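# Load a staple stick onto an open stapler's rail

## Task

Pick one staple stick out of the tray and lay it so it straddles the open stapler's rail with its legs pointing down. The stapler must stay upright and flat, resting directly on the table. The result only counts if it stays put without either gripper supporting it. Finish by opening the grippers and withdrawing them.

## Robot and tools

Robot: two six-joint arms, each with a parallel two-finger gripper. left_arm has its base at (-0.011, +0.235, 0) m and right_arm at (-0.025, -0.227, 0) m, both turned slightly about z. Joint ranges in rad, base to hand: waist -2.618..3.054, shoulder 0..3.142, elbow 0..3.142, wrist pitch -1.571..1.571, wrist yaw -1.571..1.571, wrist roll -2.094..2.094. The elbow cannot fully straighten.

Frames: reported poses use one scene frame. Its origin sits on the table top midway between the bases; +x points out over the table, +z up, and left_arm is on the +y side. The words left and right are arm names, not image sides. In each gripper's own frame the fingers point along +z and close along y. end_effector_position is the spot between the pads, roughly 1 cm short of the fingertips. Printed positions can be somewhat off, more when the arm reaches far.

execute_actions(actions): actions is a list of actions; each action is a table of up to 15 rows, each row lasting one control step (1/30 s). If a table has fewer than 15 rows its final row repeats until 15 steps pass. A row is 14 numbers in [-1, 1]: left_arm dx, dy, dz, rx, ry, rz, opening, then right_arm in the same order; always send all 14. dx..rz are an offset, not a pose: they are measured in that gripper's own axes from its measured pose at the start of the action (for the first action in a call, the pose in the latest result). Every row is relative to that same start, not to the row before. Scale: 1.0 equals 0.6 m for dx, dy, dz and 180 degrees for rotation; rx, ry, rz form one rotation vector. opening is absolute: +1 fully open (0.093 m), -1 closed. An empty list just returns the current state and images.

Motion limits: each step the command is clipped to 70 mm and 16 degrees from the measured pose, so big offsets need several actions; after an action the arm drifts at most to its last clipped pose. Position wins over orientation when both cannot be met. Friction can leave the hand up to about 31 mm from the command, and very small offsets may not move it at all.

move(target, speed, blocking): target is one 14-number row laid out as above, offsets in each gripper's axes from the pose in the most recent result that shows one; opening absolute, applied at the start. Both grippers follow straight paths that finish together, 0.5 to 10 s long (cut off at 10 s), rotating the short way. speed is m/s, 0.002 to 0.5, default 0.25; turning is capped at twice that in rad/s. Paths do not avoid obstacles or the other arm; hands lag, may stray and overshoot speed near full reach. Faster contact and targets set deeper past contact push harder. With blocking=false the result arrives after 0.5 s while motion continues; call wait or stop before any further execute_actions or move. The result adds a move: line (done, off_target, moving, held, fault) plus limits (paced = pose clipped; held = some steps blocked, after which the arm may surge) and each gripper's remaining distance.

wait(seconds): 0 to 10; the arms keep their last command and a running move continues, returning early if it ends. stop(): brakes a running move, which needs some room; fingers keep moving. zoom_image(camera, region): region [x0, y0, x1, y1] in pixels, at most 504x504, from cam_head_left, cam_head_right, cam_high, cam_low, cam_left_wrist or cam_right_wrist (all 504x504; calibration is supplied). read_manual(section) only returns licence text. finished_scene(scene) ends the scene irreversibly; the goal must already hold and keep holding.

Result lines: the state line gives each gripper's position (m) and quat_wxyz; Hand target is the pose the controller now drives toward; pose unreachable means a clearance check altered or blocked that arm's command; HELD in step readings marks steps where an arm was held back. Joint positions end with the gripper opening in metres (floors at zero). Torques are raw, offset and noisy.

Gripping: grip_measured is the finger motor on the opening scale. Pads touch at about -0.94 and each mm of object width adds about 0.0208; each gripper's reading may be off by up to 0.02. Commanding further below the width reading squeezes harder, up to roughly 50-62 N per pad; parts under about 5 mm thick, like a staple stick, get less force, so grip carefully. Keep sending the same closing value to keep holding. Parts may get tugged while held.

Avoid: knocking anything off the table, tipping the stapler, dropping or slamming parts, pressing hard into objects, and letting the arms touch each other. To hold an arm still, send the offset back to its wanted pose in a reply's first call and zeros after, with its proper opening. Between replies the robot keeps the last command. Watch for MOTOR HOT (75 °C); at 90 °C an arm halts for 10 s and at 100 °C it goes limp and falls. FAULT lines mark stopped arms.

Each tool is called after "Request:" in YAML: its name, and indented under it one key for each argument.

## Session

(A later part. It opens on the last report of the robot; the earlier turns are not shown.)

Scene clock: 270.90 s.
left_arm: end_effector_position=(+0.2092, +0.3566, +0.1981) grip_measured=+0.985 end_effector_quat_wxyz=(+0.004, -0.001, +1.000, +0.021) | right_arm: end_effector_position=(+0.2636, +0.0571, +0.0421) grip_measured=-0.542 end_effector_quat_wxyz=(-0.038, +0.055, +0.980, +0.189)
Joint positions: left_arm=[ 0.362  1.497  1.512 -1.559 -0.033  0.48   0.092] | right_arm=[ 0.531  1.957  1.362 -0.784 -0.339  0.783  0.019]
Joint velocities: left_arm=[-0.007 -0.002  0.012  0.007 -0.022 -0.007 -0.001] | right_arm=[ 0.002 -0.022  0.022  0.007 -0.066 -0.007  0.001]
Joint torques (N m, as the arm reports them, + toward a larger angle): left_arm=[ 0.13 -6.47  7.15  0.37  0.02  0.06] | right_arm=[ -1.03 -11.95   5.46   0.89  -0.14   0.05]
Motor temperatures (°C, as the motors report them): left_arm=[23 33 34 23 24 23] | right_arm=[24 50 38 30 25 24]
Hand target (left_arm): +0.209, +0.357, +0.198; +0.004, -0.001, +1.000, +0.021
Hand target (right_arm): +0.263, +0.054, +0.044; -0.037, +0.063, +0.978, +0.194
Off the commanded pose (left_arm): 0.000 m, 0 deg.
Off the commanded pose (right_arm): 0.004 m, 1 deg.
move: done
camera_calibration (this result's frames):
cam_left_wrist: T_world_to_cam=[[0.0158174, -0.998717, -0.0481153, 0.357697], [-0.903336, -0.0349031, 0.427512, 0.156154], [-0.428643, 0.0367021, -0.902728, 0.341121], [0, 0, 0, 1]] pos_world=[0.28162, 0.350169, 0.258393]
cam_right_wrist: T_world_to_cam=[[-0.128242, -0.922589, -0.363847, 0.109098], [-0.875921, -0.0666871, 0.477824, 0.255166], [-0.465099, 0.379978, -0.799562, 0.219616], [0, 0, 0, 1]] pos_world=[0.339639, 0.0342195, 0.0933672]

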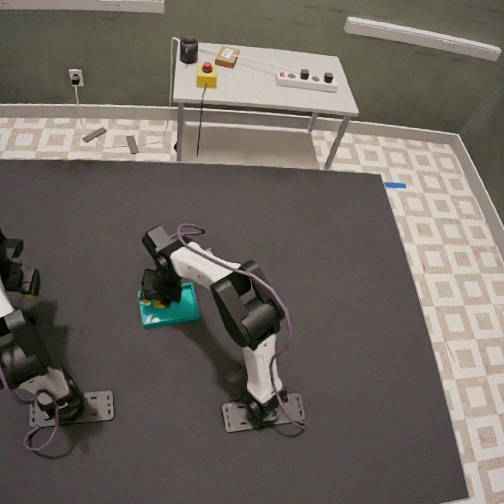

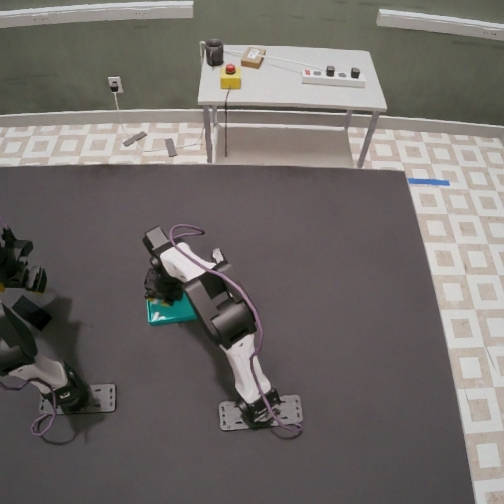

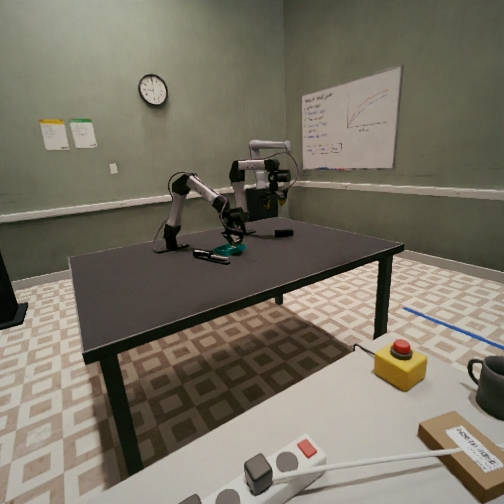

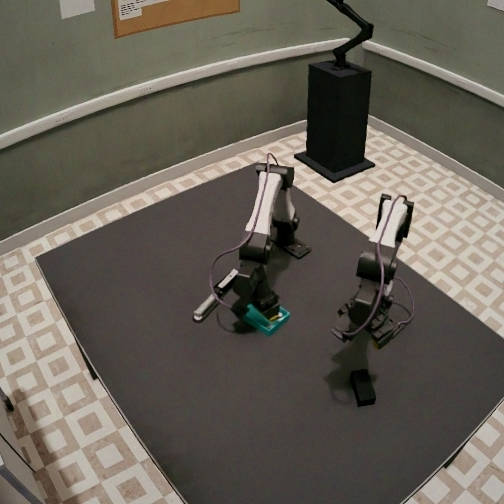

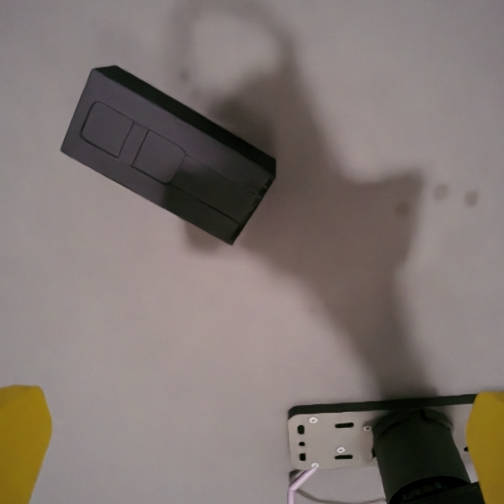

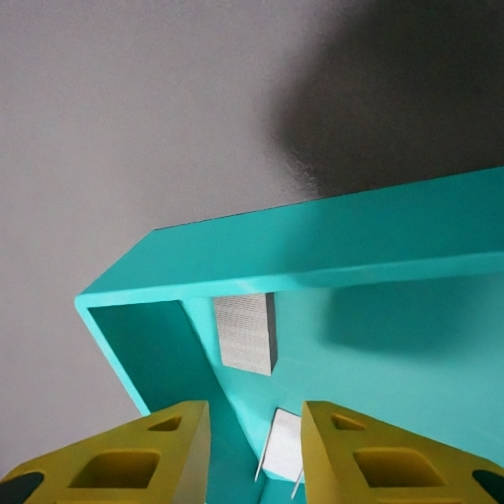

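Request:
move:
  target: [0,0,0,0,0,0,1,-0.02,0.004,0.05,0,0,0,-0.54]
  speed: 0.03

Scene clock: 278.57 s.
left_arm: end_effector_position=(+0.2092, +0.3566, +0.1981) grip_measured=+0.985 end_effector_quat_wxyz=(+0.004, -0.001, +1.000, +0.021) | right_arm: end_effector_position=(+0.2699, +0.0620, +0.0255) grip_measured=-0.542 end_effector_quat_wxyz=(-0.037, +0.056, +0.979, +0.190)
Joint positions: left_arm=[ 0.362  1.497  1.512 -1.559 -0.033  0.48   0.092] | right_arm=[ 0.531  2.006  1.362 -0.732 -0.34   0.786  0.019]
Joint velocities: left_arm=[-0.002  0.012  0.007 -0.007 -0.007  0.066 -0.001] | right_arm=[ 0.017 -0.002 -0.012  0.007 -0.037 -0.066 -0.   ]
Joint torques (N m, as the arm reports them, + toward a larger angle): left_arm=[ 0.13 -6.42  7.16  0.38  0.    0.06] | right_arm=[ 0.46 -7.39  8.89  0.91 -0.04  0.11]
Motor temperatures (°C, as the motors report them): left_arm=[23 33 34 23 24 23] | right_arm=[24 51 38 30 25 24]
Hand target (left_arm): +0.209, +0.357, +0.198; +0.004, -0.001, +1.000, +0.021
Hand target (right_arm): +0.274, +0.069, +0.014; -0.038, +0.055, +0.980, +0.189
Off the commanded pose (left_arm): 0.000 m, 0 deg.
Off the commanded pose (right_arm): 0.014 m, 0 deg.
move: off_target (right_arm)
camera_calibration (this result's frames):
cam_left_wrist: T_world_to_cam=[[0.0158174, -0.998717, -0.0481153, 0.357697], [-0.903336, -0.0349031, 0.427512, 0.156154], [-0.428643, 0.0367021, -0.902728, 0.341121], [0, 0, 0, 1]] pos_world=[0.28162, 0.350169, 0.258393]
cam_right_wrist: T_world_to_cam=[[-0.130158, -0.921338, -0.366325, 0.108922], [-0.876184, -0.0660476, 0.47743, 0.268864], [-0.464069, 0.38311, -0.798665, 0.206941], [0, 0, 0, 1]] pos_world=[0.345786, 0.0388308, 0.0768138]

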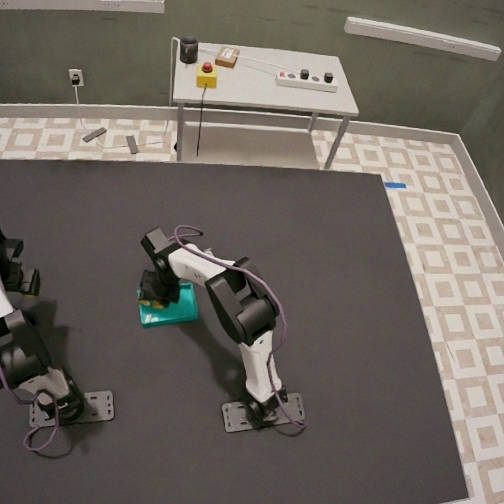

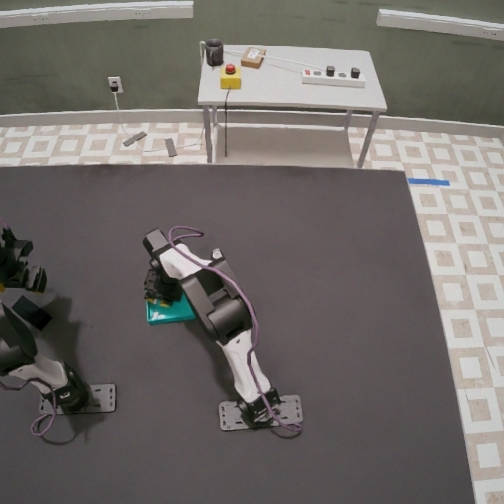

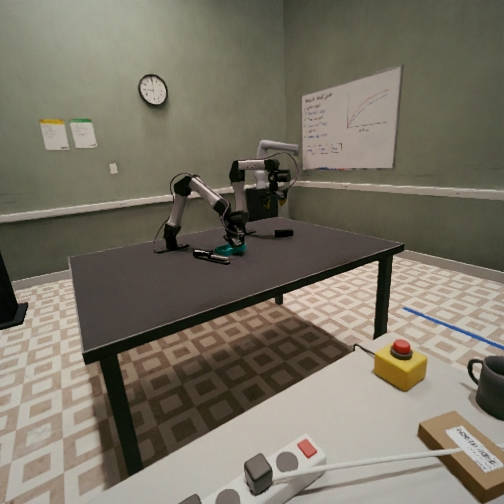

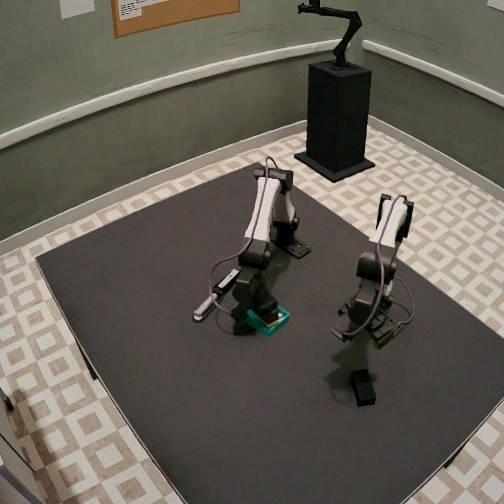

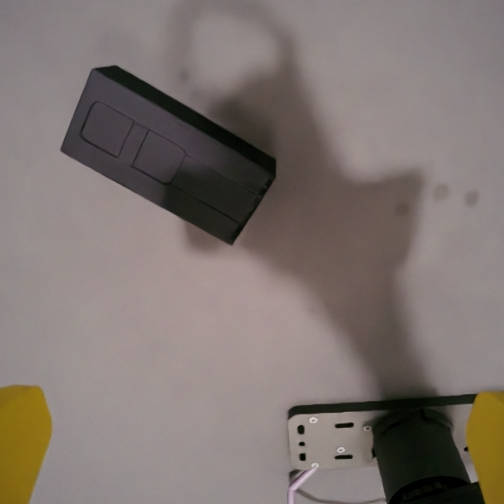

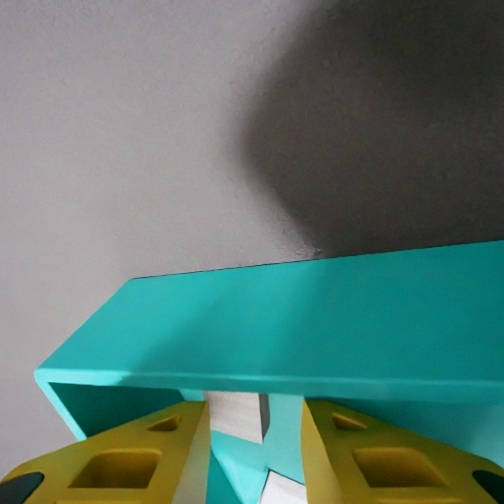

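Request:
move:
  target: [0,0,0,0,0,0,1,0.008,-0.05,0.02,0,0,0,-0.54]
  speed: 0.02

Scene clock: 284.70 s.
left_arm: end_effector_position=(+0.2092, +0.3566, +0.1981) grip_measured=+0.985 end_effector_quat_wxyz=(+0.004, -0.001, +1.000, +0.021) | right_arm: end_effector_position=(+0.2715, +0.0623, +0.0255) grip_measured=-0.542 end_effector_quat_wxyz=(-0.018, +0.042, +0.972, +0.230)
Joint positions: left_arm=[ 0.362  1.497  1.512 -1.559 -0.033  0.48   0.092] | right_arm=[ 0.513  1.961  1.268 -0.606 -0.383  0.759  0.019]
Joint velocities: left_arm=[ 0.007  0.017 -0.002 -0.007 -0.022  0.007  0.   ] | right_arm=[-0.007  0.007 -0.007 -0.022  0.007  0.037 -0.001]
Joint torques (N m, as the arm reports them, + toward a larger angle): left_arm=[ 0.21 -6.48  7.1   0.36  0.01  0.05] | right_arm=[-1.47 -9.51  3.66  0.65  0.29 -0.1 ]
Motor temperatures (°C, as the motors report them): left_arm=[23 33 34 23 24 23] | right_arm=[24 49 39 30 25 24]
Hand target (left_arm): +0.209, +0.357, +0.198; +0.004, -0.001, +1.000, +0.021
Hand target (right_arm): +0.260, +0.040, +0.005; -0.038, +0.055, +0.979, +0.190
Off the commanded pose (left_arm): 0.000 m, 0 deg.
Off the commanded pose (right_arm): 0.033 m, 5 deg.
move: off_target (right_arm)
camera_calibration (this result's frames):
cam_left_wrist: T_world_to_cam=[[0.0158174, -0.998717, -0.0481153, 0.357697], [-0.903336, -0.0349031, 0.427512, 0.156154], [-0.428643, 0.0367021, -0.902728, 0.341121], [0, 0, 0, 1]] pos_world=[0.28162, 0.350169, 0.258393]
cam_right_wrist: T_world_to_cam=[[-0.0967205, -0.890898, -0.443786, 0.100415], [-0.896294, -0.115916, 0.428043, 0.280166], [-0.432785, 0.439163, -0.787295, 0.195248], [0, 0, 0, 1]] pos_world=[0.345324, 0.0361898, 0.0783577]

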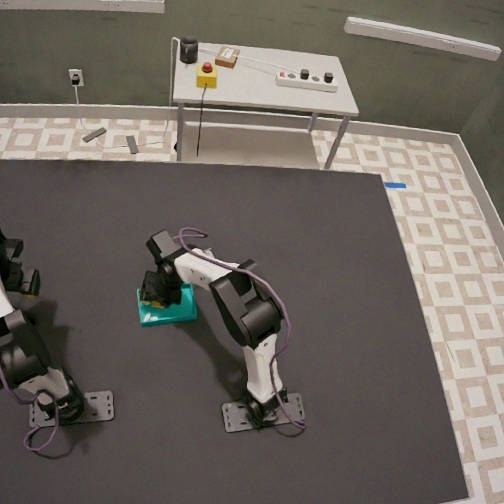

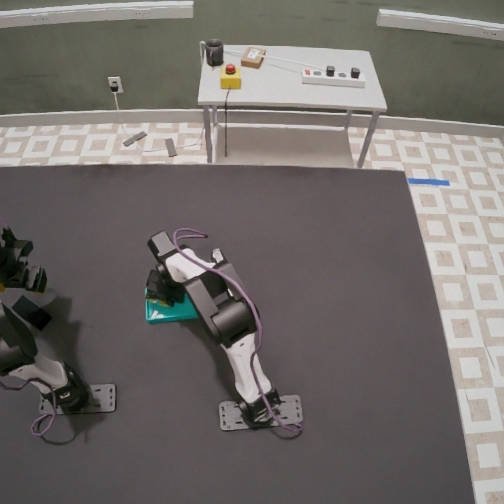

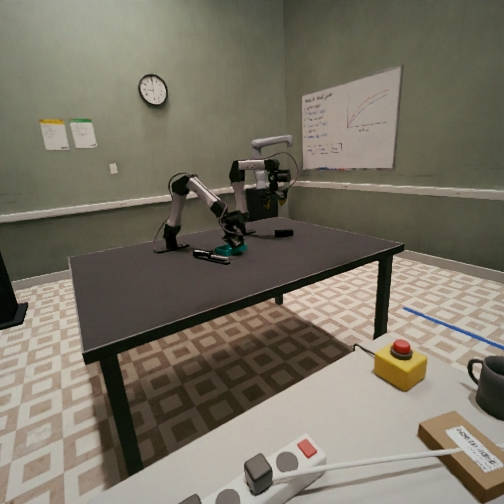

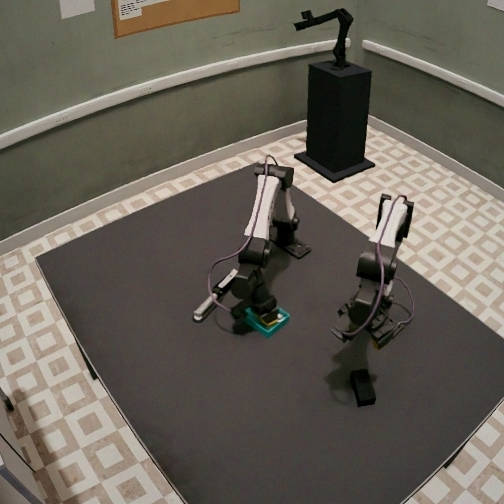

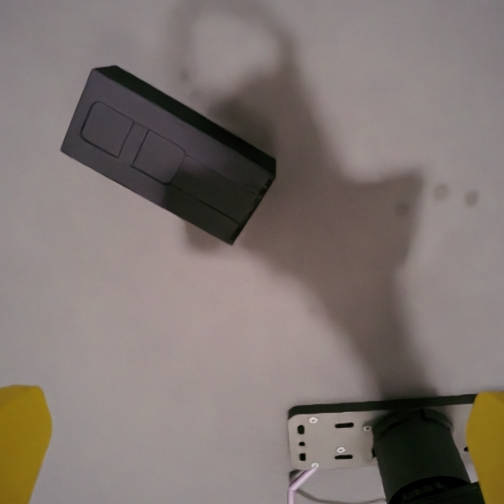

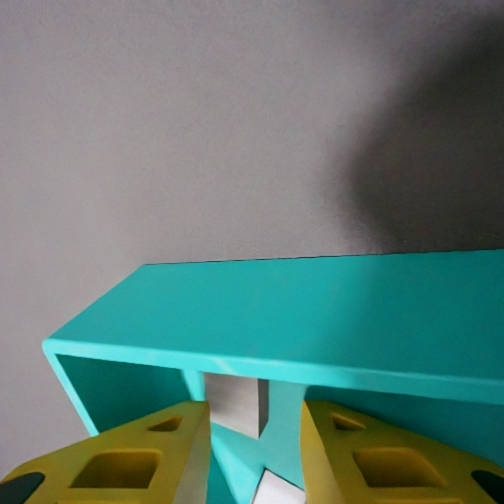

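Request:
move:
  target: [0,0,0,0,0,0,1,0.005,-0.058,-0.03,0,0,0,-0.54]
  speed: 0.02

Scene clock: 297.00 s.
left_arm: end_effector_position=(+0.2092, +0.3566, +0.1981) grip_measured=+0.985 end_effector_quat_wxyz=(+0.004, -0.001, +1.000, +0.021) | right_arm: end_effector_position=(+0.2718, +0.0286, +0.0269) grip_measured=-0.542 end_effector_quat_wxyz=(-0.009, +0.043, +0.972, +0.229)
Joint positions: left_arm=[ 0.362  1.497  1.512 -1.559 -0.033  0.48   0.092] | right_arm=[ 0.439  1.892  1.18  -0.604 -0.391  0.684  0.019]
Joint velocities: left_arm=[-0.002  0.007 -0.002 -0.037 -0.081  0.066  0.   ] | right_arm=[-0.022  0.002 -0.022  0.037 -0.022  0.037 -0.   ]
Joint torques (N m, as the arm reports them, + toward a larger angle): left_arm=[ 0.11 -6.46  7.18  0.37 -0.01  0.06] | right_arm=[ -0.82 -10.66   5.19   0.8   -0.12  -0.1 ]
Motor temperatures (°C, as the motors report them): left_arm=[23 33 34 23 24 23] | right_arm=[24 49 38 30 25 24]
Hand target (left_arm): +0.209, +0.357, +0.198; +0.004, -0.001, +1.000, +0.021
Hand target (right_arm): +0.266, +0.024, +0.026; -0.018, +0.042, +0.972, +0.229
Off the commanded pose (left_arm): 0.000 m, 0 deg.
Off the commanded pose (right_arm): 0.008 m, 1 deg.
move: done
camera_calibration (this result's frames):
cam_left_wrist: T_world_to_cam=[[0.0158174, -0.998717, -0.0481153, 0.357697], [-0.903336, -0.0349031, 0.427512, 0.156154], [-0.428643, 0.0367021, -0.902728, 0.341121], [0, 0, 0, 1]] pos_world=[0.28162, 0.350169, 0.258393]
cam_right_wrist: T_world_to_cam=[[-0.0944554, -0.891538, -0.442988, 0.0703821], [-0.903438, -0.110155, 0.414326, 0.27812], [-0.418185, 0.439347, -0.795044, 0.207545], [0, 0, 0, 1]] pos_world=[0.344705, 0.00220026, 0.0809532]

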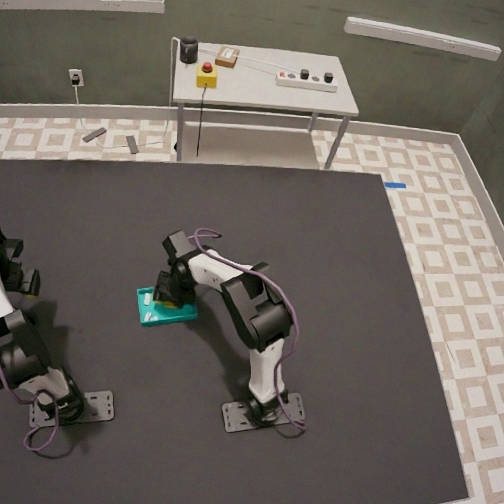

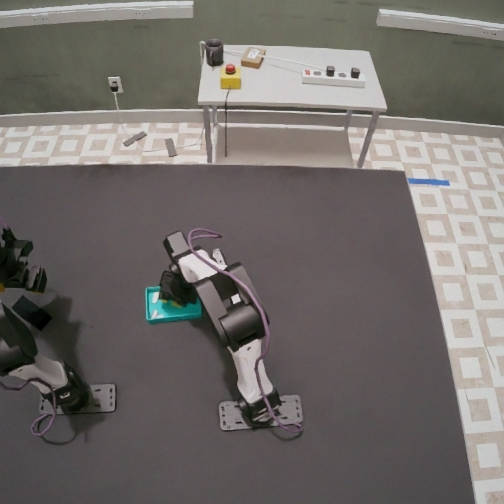

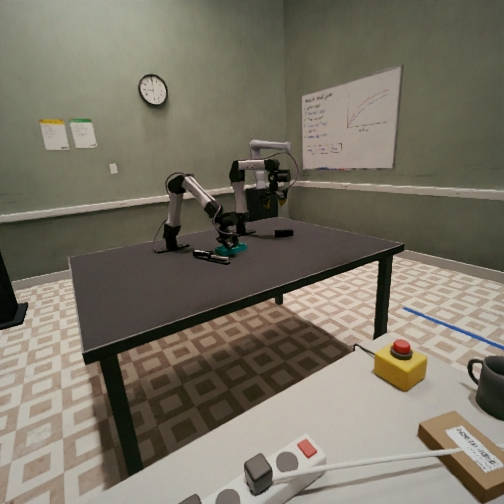

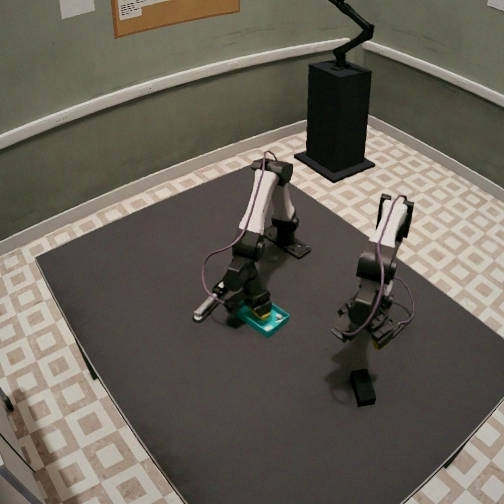

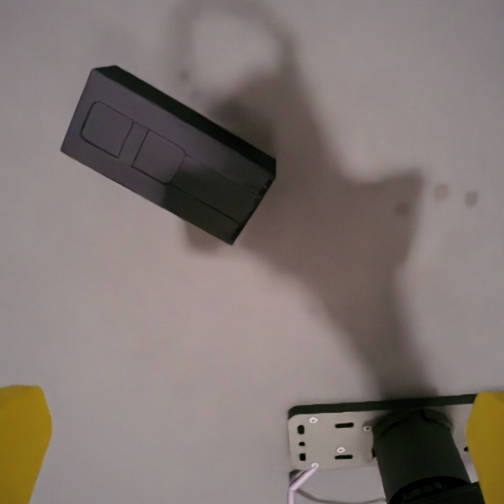

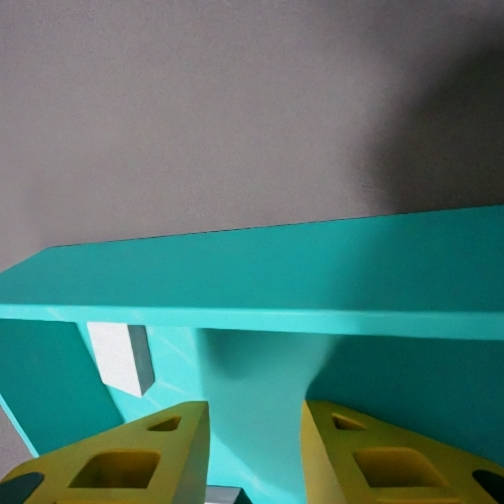

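Request:
move:
  target: [0,0,0,0,0,0,1,0,0.015,-0.05,0.147,0,0,0.1]
  speed: 0.06

Scene clock: 318.20 s.
left_arm: end_effector_position=(+0.2092, +0.3566, +0.1981) grip_measured=+0.985 end_effector_quat_wxyz=(+0.004, -0.001, +1.000, +0.021) | right_arm: end_effector_position=(+0.2717, +0.0216, +0.0611) grip_measured=+0.099 end_effector_quat_wxyz=(-0.020, +0.037, +0.999, +0.012)
Joint positions: left_arm=[ 0.362  1.497  1.512 -1.559 -0.033  0.48   0.092] | right_arm=[ 0.571  2.05   1.633 -1.168 -0.044  0.752  0.05 ]
Joint velocities: left_arm=[ 0.002 -0.012 -0.002  0.037  0.022  0.066  0.   ] | right_arm=[ 0.002 -0.007  0.002 -0.022 -0.007  0.022  0.001]
Joint torques (N m, as the arm reports them, + toward a larger angle): left_arm=[ 0.22 -6.4   7.15  0.36 -0.02  0.07] | right_arm=[ 0.25 -9.59  9.07  0.23  0.27  0.17]
Motor temperatures (°C, as the motors report them): left_arm=[23 33 34 23 24 23] | right_arm=[24 49 38 30 25 24]
Hand target (left_arm): +0.209, +0.357, +0.198; +0.004, -0.001, +1.000, +0.021
Hand target (right_arm): +0.272, +0.023, +0.058; -0.021, +0.038, +0.999, +0.002
Off the commanded pose (left_arm): 0.000 m, 0 deg.
Off the commanded pose (right_arm): 0.004 m, 1 deg.
move: done
camera_calibration (this result's frames):
cam_left_wrist: T_world_to_cam=[[0.0158174, -0.998717, -0.0481153, 0.357697], [-0.903336, -0.0349031, 0.427512, 0.156154], [-0.428643, 0.0367021, -0.902728, 0.341121], [0, 0, 0, 1]] pos_world=[0.28162, 0.350169, 0.258393]
cam_right_wrist: T_world_to_cam=[[-0.0819787, -0.996428, -0.0202798, 0.0523758], [-0.886683, 0.0636287, 0.457979, 0.252091], [-0.455053, 0.0555263, -0.888732, 0.261775], [0, 0, 0, 1]] pos_world=[0.34694, 0.0216131, 0.118258]

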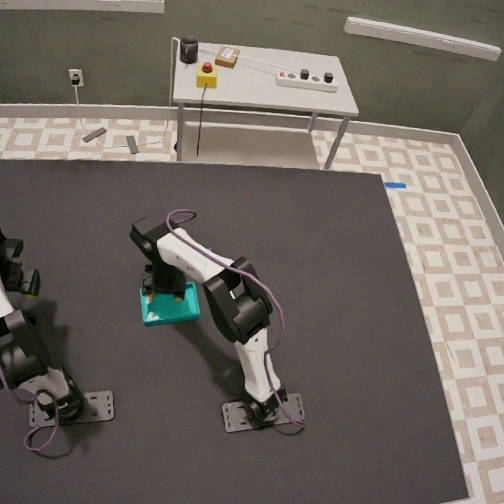

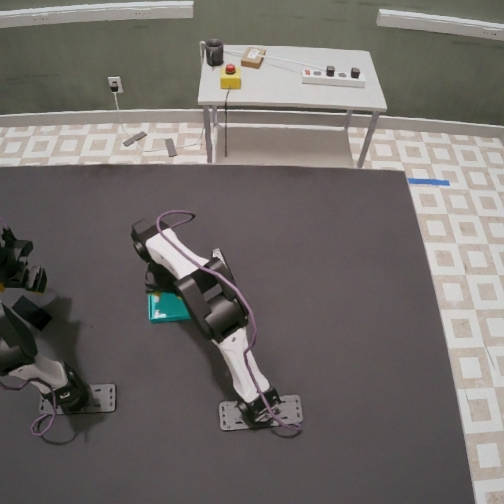

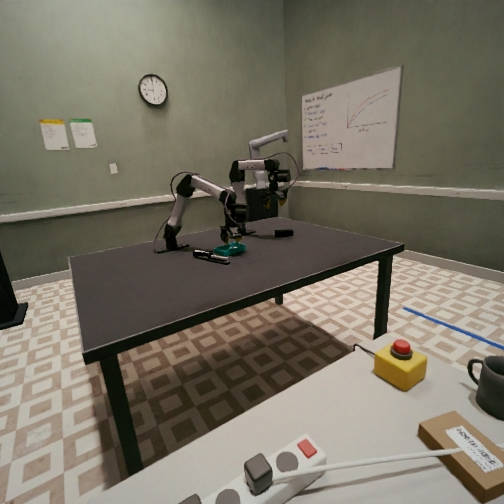

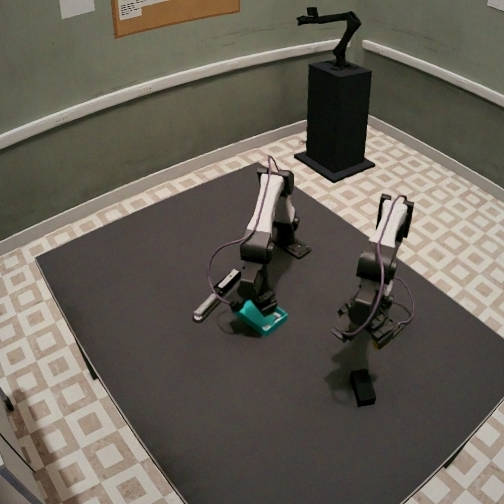

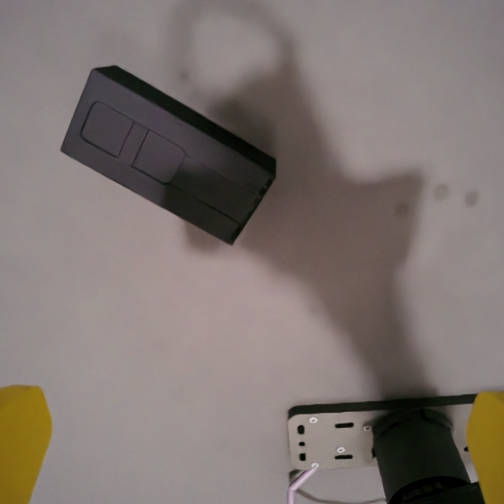

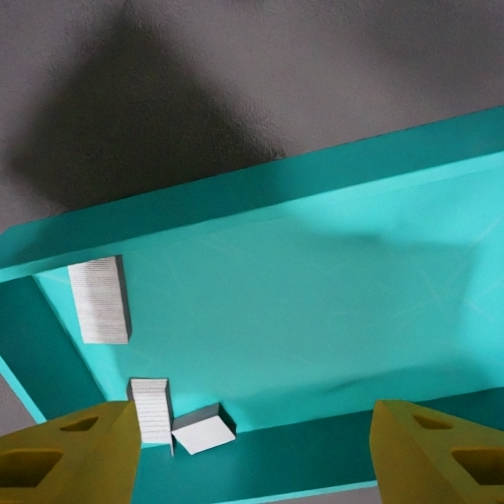

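Request:
execute_actions:
  actions: []

Scene clock: 337.73 s.
left_arm: end_effector_position=(+0.2092, +0.3566, +0.1981) grip_measured=+0.985 end_effector_quat_wxyz=(+0.004, -0.001, +1.000, +0.021) | right_arm: end_effector_position=(+0.2715, +0.0213, +0.0611) grip_measured=+0.099 end_effector_quat_wxyz=(-0.021, +0.037, +0.999, +0.011)
Joint positions: left_arm=[ 0.362  1.497  1.512 -1.559 -0.033  0.48   0.092] | right_arm=[ 0.571  2.05   1.633 -1.17  -0.044  0.752  0.05 ]
Joint velocities: left_arm=[ 0.007  0.012  0.007 -0.022 -0.037  0.007  0.001] | right_arm=[-0.017  0.002 -0.012  0.037 -0.037 -0.022  0.001]
Joint torques (N m, as the arm reports them, + toward a larger angle): left_arm=[ 0.18 -6.41  7.08  0.37  0.    0.04] | right_arm=[ 0.38 -9.61  9.06  0.25  0.22  0.13]
Motor temperatures (°C, as the motors report them): left_arm=[23 33 34 23 24 23] | right_arm=[24 48 41 29 25 24]
Hand target (left_arm): +0.209, +0.357, +0.198; +0.004, -0.001, +1.000, +0.021
Hand target (right_arm): +0.272, +0.023, +0.058; -0.021, +0.038, +0.999, +0.002
Off the commanded pose (left_arm): 0.000 m, 0 deg.
Off the commanded pose (right_arm): 0.004 m, 1 deg.
camera_calibration (this result's frames):
cam_left_wrist: T_world_to_cam=[[0.0158174, -0.998717, -0.0481153, 0.357697], [-0.903336, -0.0349031, 0.427512, 0.156154], [-0.428643, 0.0367021, -0.902728, 0.341121], [0, 0, 0, 1]] pos_world=[0.28162, 0.350169, 0.258393]
cam_right_wrist: T_world_to_cam=[[-0.0819806, -0.996459, -0.0186759, 0.0519314], [-0.886358, 0.0643289, 0.458509, 0.251792], [-0.455684, 0.0541424, -0.888493, 0.261885], [0, 0, 0, 1]] pos_world=[0.346773, 0.0213709, 0.118204]

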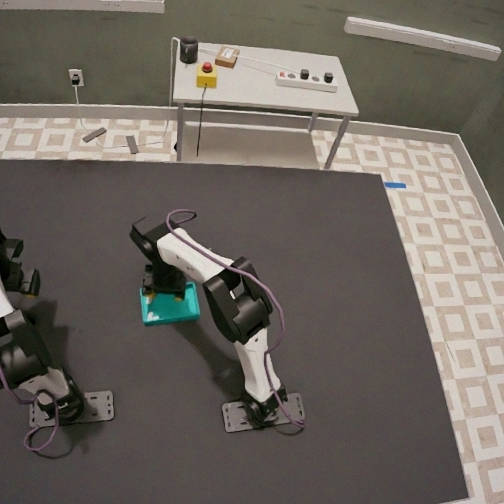

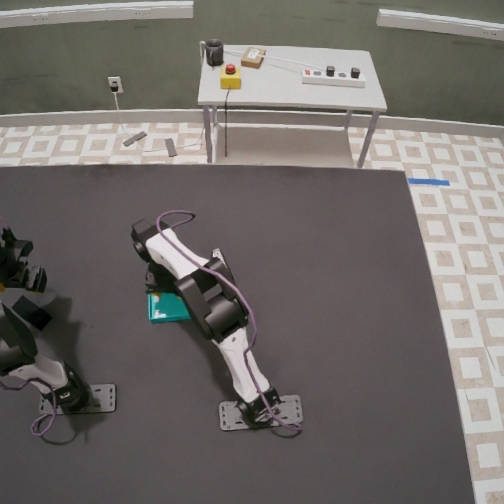

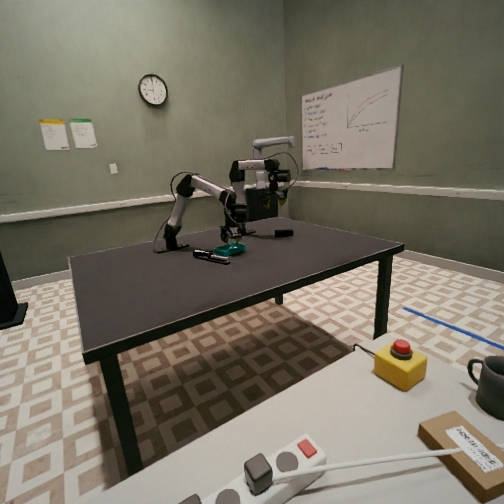

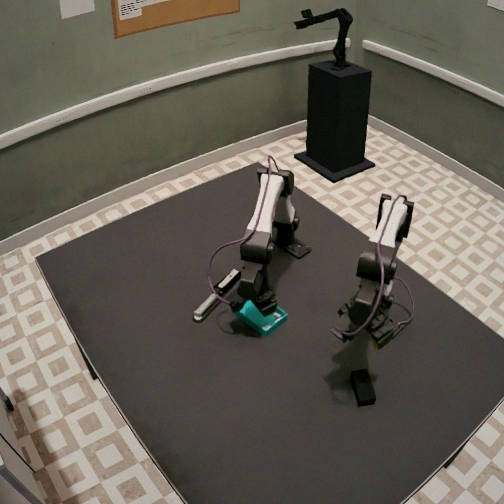

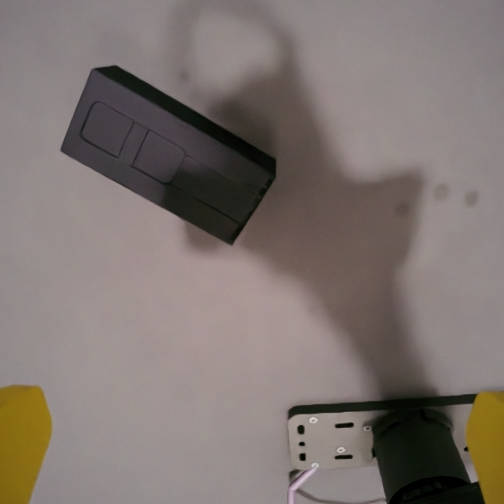

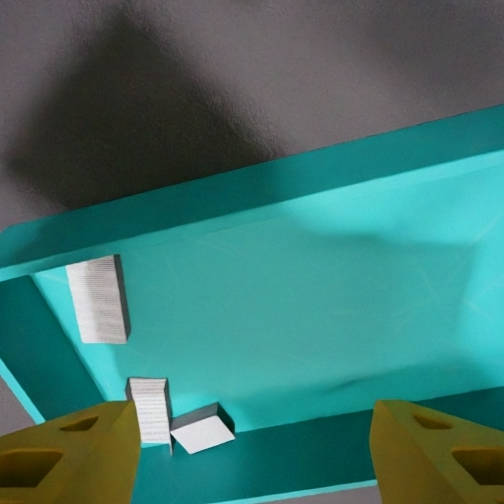

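Request:
move:
  target: [0,0,0,0,0,0,1,-0.045,0.018,0,0,0,0,0.1]
  speed: 0.05

Request:
move:
  target: [0,0,0,0,0,0,1,0,0,0.04,0,0,0,0.1]
  speed: 0.02

Scene clock: 352.70 s.
left_arm: end_effector_position=(+0.2092, +0.3566, +0.1981) grip_measured=+0.985 end_effector_quat_wxyz=(+0.004, -0.001, +1.000, +0.021) | right_arm: end_effector_position=(+0.2970, +0.0320, +0.0629) grip_measured=+0.099 end_effector_quat_wxyz=(-0.014, +0.038, +0.999, +0.017)
Joint positions: left_arm=[ 0.362  1.497  1.512 -1.559 -0.033  0.48   0.092] | right_arm=[ 0.552  2.14   1.777 -1.208 -0.044  0.736  0.05 ]
Joint velocities: left_arm=[-0.007  0.012 -0.017  0.037 -0.066 -0.051 -0.   ] | right_arm=[ 0.002 -0.002  0.007 -0.081  0.007 -0.066  0.   ]
Joint torques (N m, as the arm reports them, + toward a larger angle): left_arm=[ 0.16 -6.44  7.04  0.39  0.01  0.04] | right_arm=[ -0.93 -10.48   9.28   0.29   0.13  -0.06]
Motor temperatures (°C, as the motors report them): left_arm=[23 33 34 22 24 23] | right_arm=[24 48 43 29 25 24]
Hand target (left_arm): +0.209, +0.357, +0.198; +0.004, -0.001, +1.000, +0.021
Hand target (right_arm): +0.299, +0.030, +0.060; -0.020, +0.037, +0.999, +0.011
Off the commanded pose (left_arm): 0.000 m, 0 deg.
Off the commanded pose (right_arm): 0.004 m, 1 deg.
move: done
camera_calibration (this result's frames):
cam_left_wrist: T_world_to_cam=[[0.0158174, -0.998717, -0.0481153, 0.357697], [-0.903336, -0.0349031, 0.427512, 0.156154], [-0.428643, 0.0367021, -0.902728, 0.341121], [0, 0, 0, 1]] pos_world=[0.28162, 0.350169, 0.258393]
cam_right_wrist: T_world_to_cam=[[-0.0843284, -0.995973, -0.0304501, 0.0661144], [-0.89223, 0.0618684, 0.447324, 0.275438], [-0.443638, 0.0648905, -0.893854, 0.270987], [0, 0, 0, 1]] pos_world=[0.371549, 0.0312228, 0.121026]

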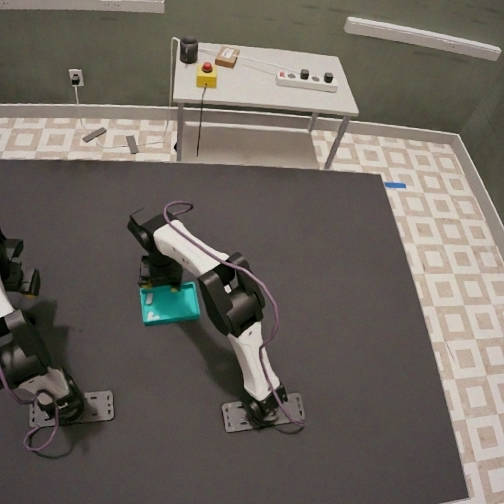

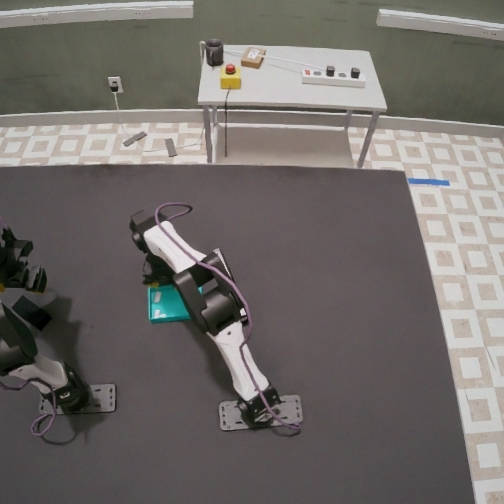

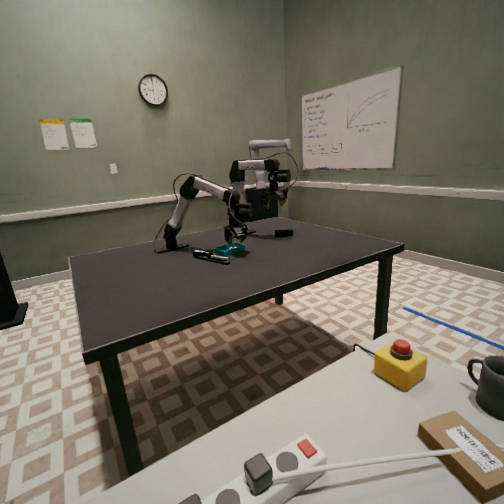

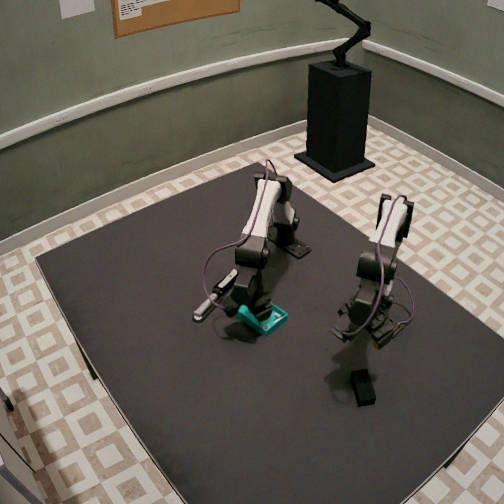

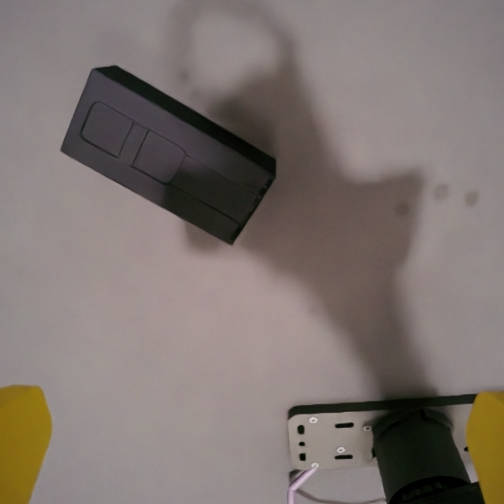

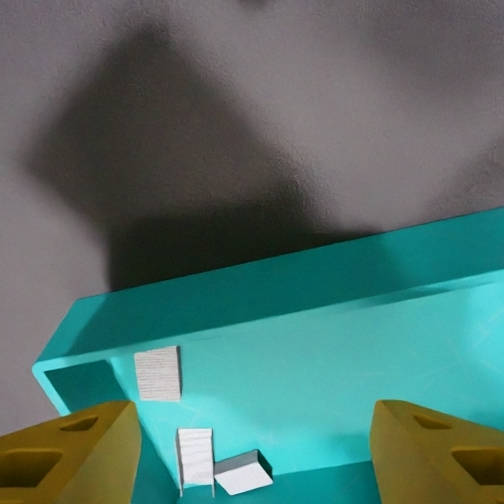

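Scene clock: 354.13 s.
left_arm: end_effector_position=(+0.2092, +0.3566, +0.1981) grip_measured=+0.985 end_effector_quat_wxyz=(+0.004, -0.001, +1.000, +0.021) | right_arm: end_effector_position=(+0.3002, +0.0344, +0.0509) grip_measured=+0.099 end_effector_quat_wxyz=(-0.005, +0.038, +0.999, +0.024)
Joint positions: left_arm=[ 0.362  1.497  1.512 -1.559 -0.033  0.48   0.092] | right_arm=[ 0.552  2.14   1.729 -1.136 -0.044  0.736  0.05 ]
Joint velocities: left_arm=[-0.007 -0.012 -0.007  0.022 -0.022  0.007  0.   ] | right_arm=[-0.002  0.022 -0.002 -0.007  0.037 -0.007 -0.001]
Joint torques (N m, as the arm reports them, + toward a larger angle): left_arm=[ 0.15 -6.47  7.12  0.37  0.01  0.06] | right_arm=[ -0.16 -10.82   5.47   0.49   0.12   0.06]
Motor temperatures (°C, as the motors report them): left_arm=[23 33 34 22 24 23] | right_arm=[24 48 42 29 25 24]
Hand target (left_arm): +0.209, +0.357, +0.198; +0.004, -0.001, +1.000, +0.021
Hand target (right_arm): +0.296, +0.033, +0.039; -0.014, +0.038, +0.999, +0.017
Off the commanded pose (left_arm): 0.000 m, 0 deg.
Off the commanded pose (right_arm): 0.013 m, 1 deg.
move: off_target (right_arm)
camera_calibration (this result's frames):
cam_left_wrist: T_world_to_cam=[[0.0158174, -0.998717, -0.0481153, 0.357697], [-0.903336, -0.0349031, 0.427512, 0.156154], [-0.428643, 0.0367021, -0.902728, 0.341121], [0, 0, 0, 1]] pos_world=[0.28162, 0.350169, 0.258393]
cam_right_wrist: T_world_to_cam=[[-0.0836095, -0.995416, -0.0464462, 0.068997], [-0.900444, 0.0555025, 0.431416, 0.286941], [-0.426861, 0.0778927, -0.900957, 0.256347], [0, 0, 0, 1]] pos_world=[0.373568, 0.0327872, 0.110371]

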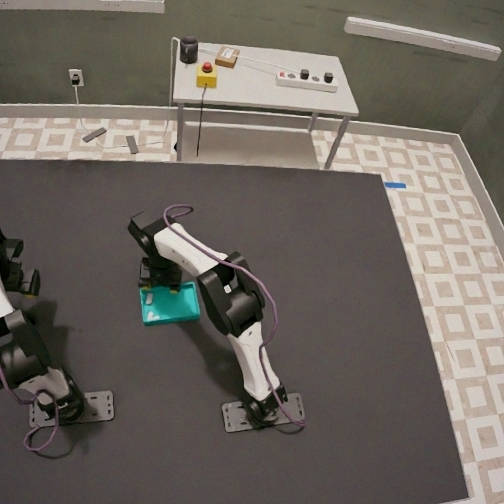

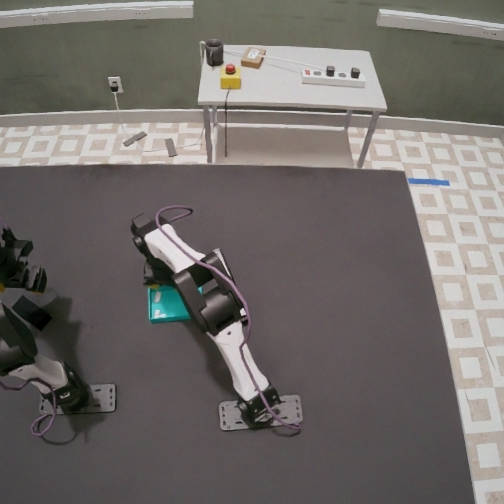

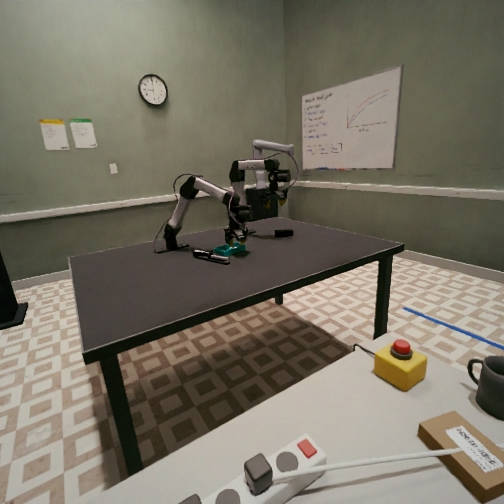

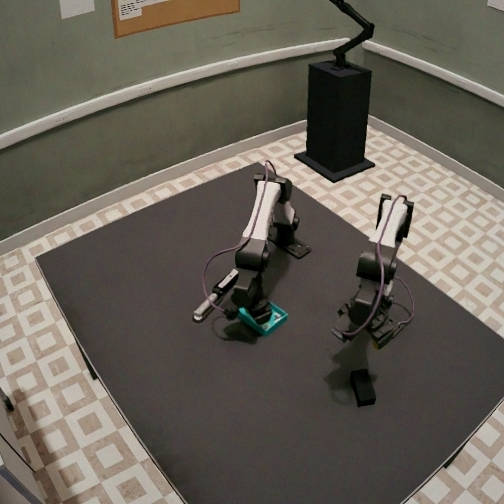

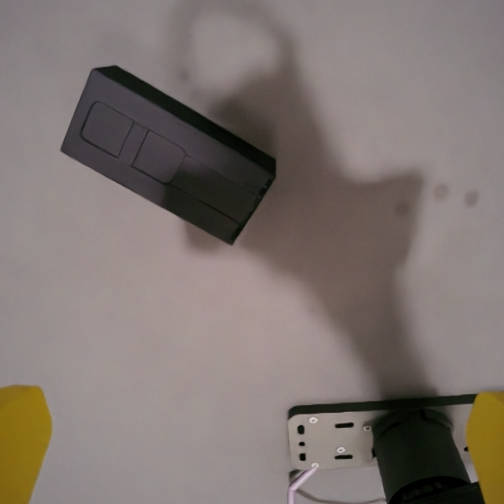

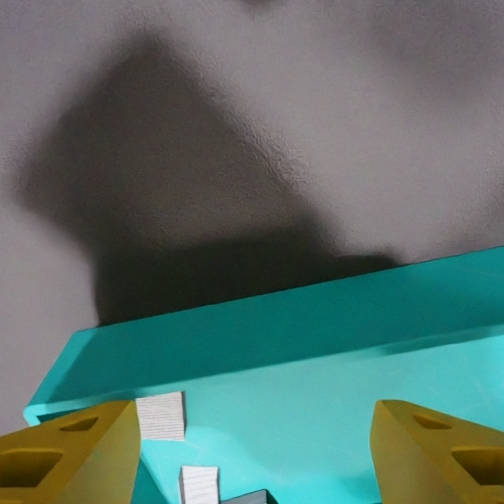

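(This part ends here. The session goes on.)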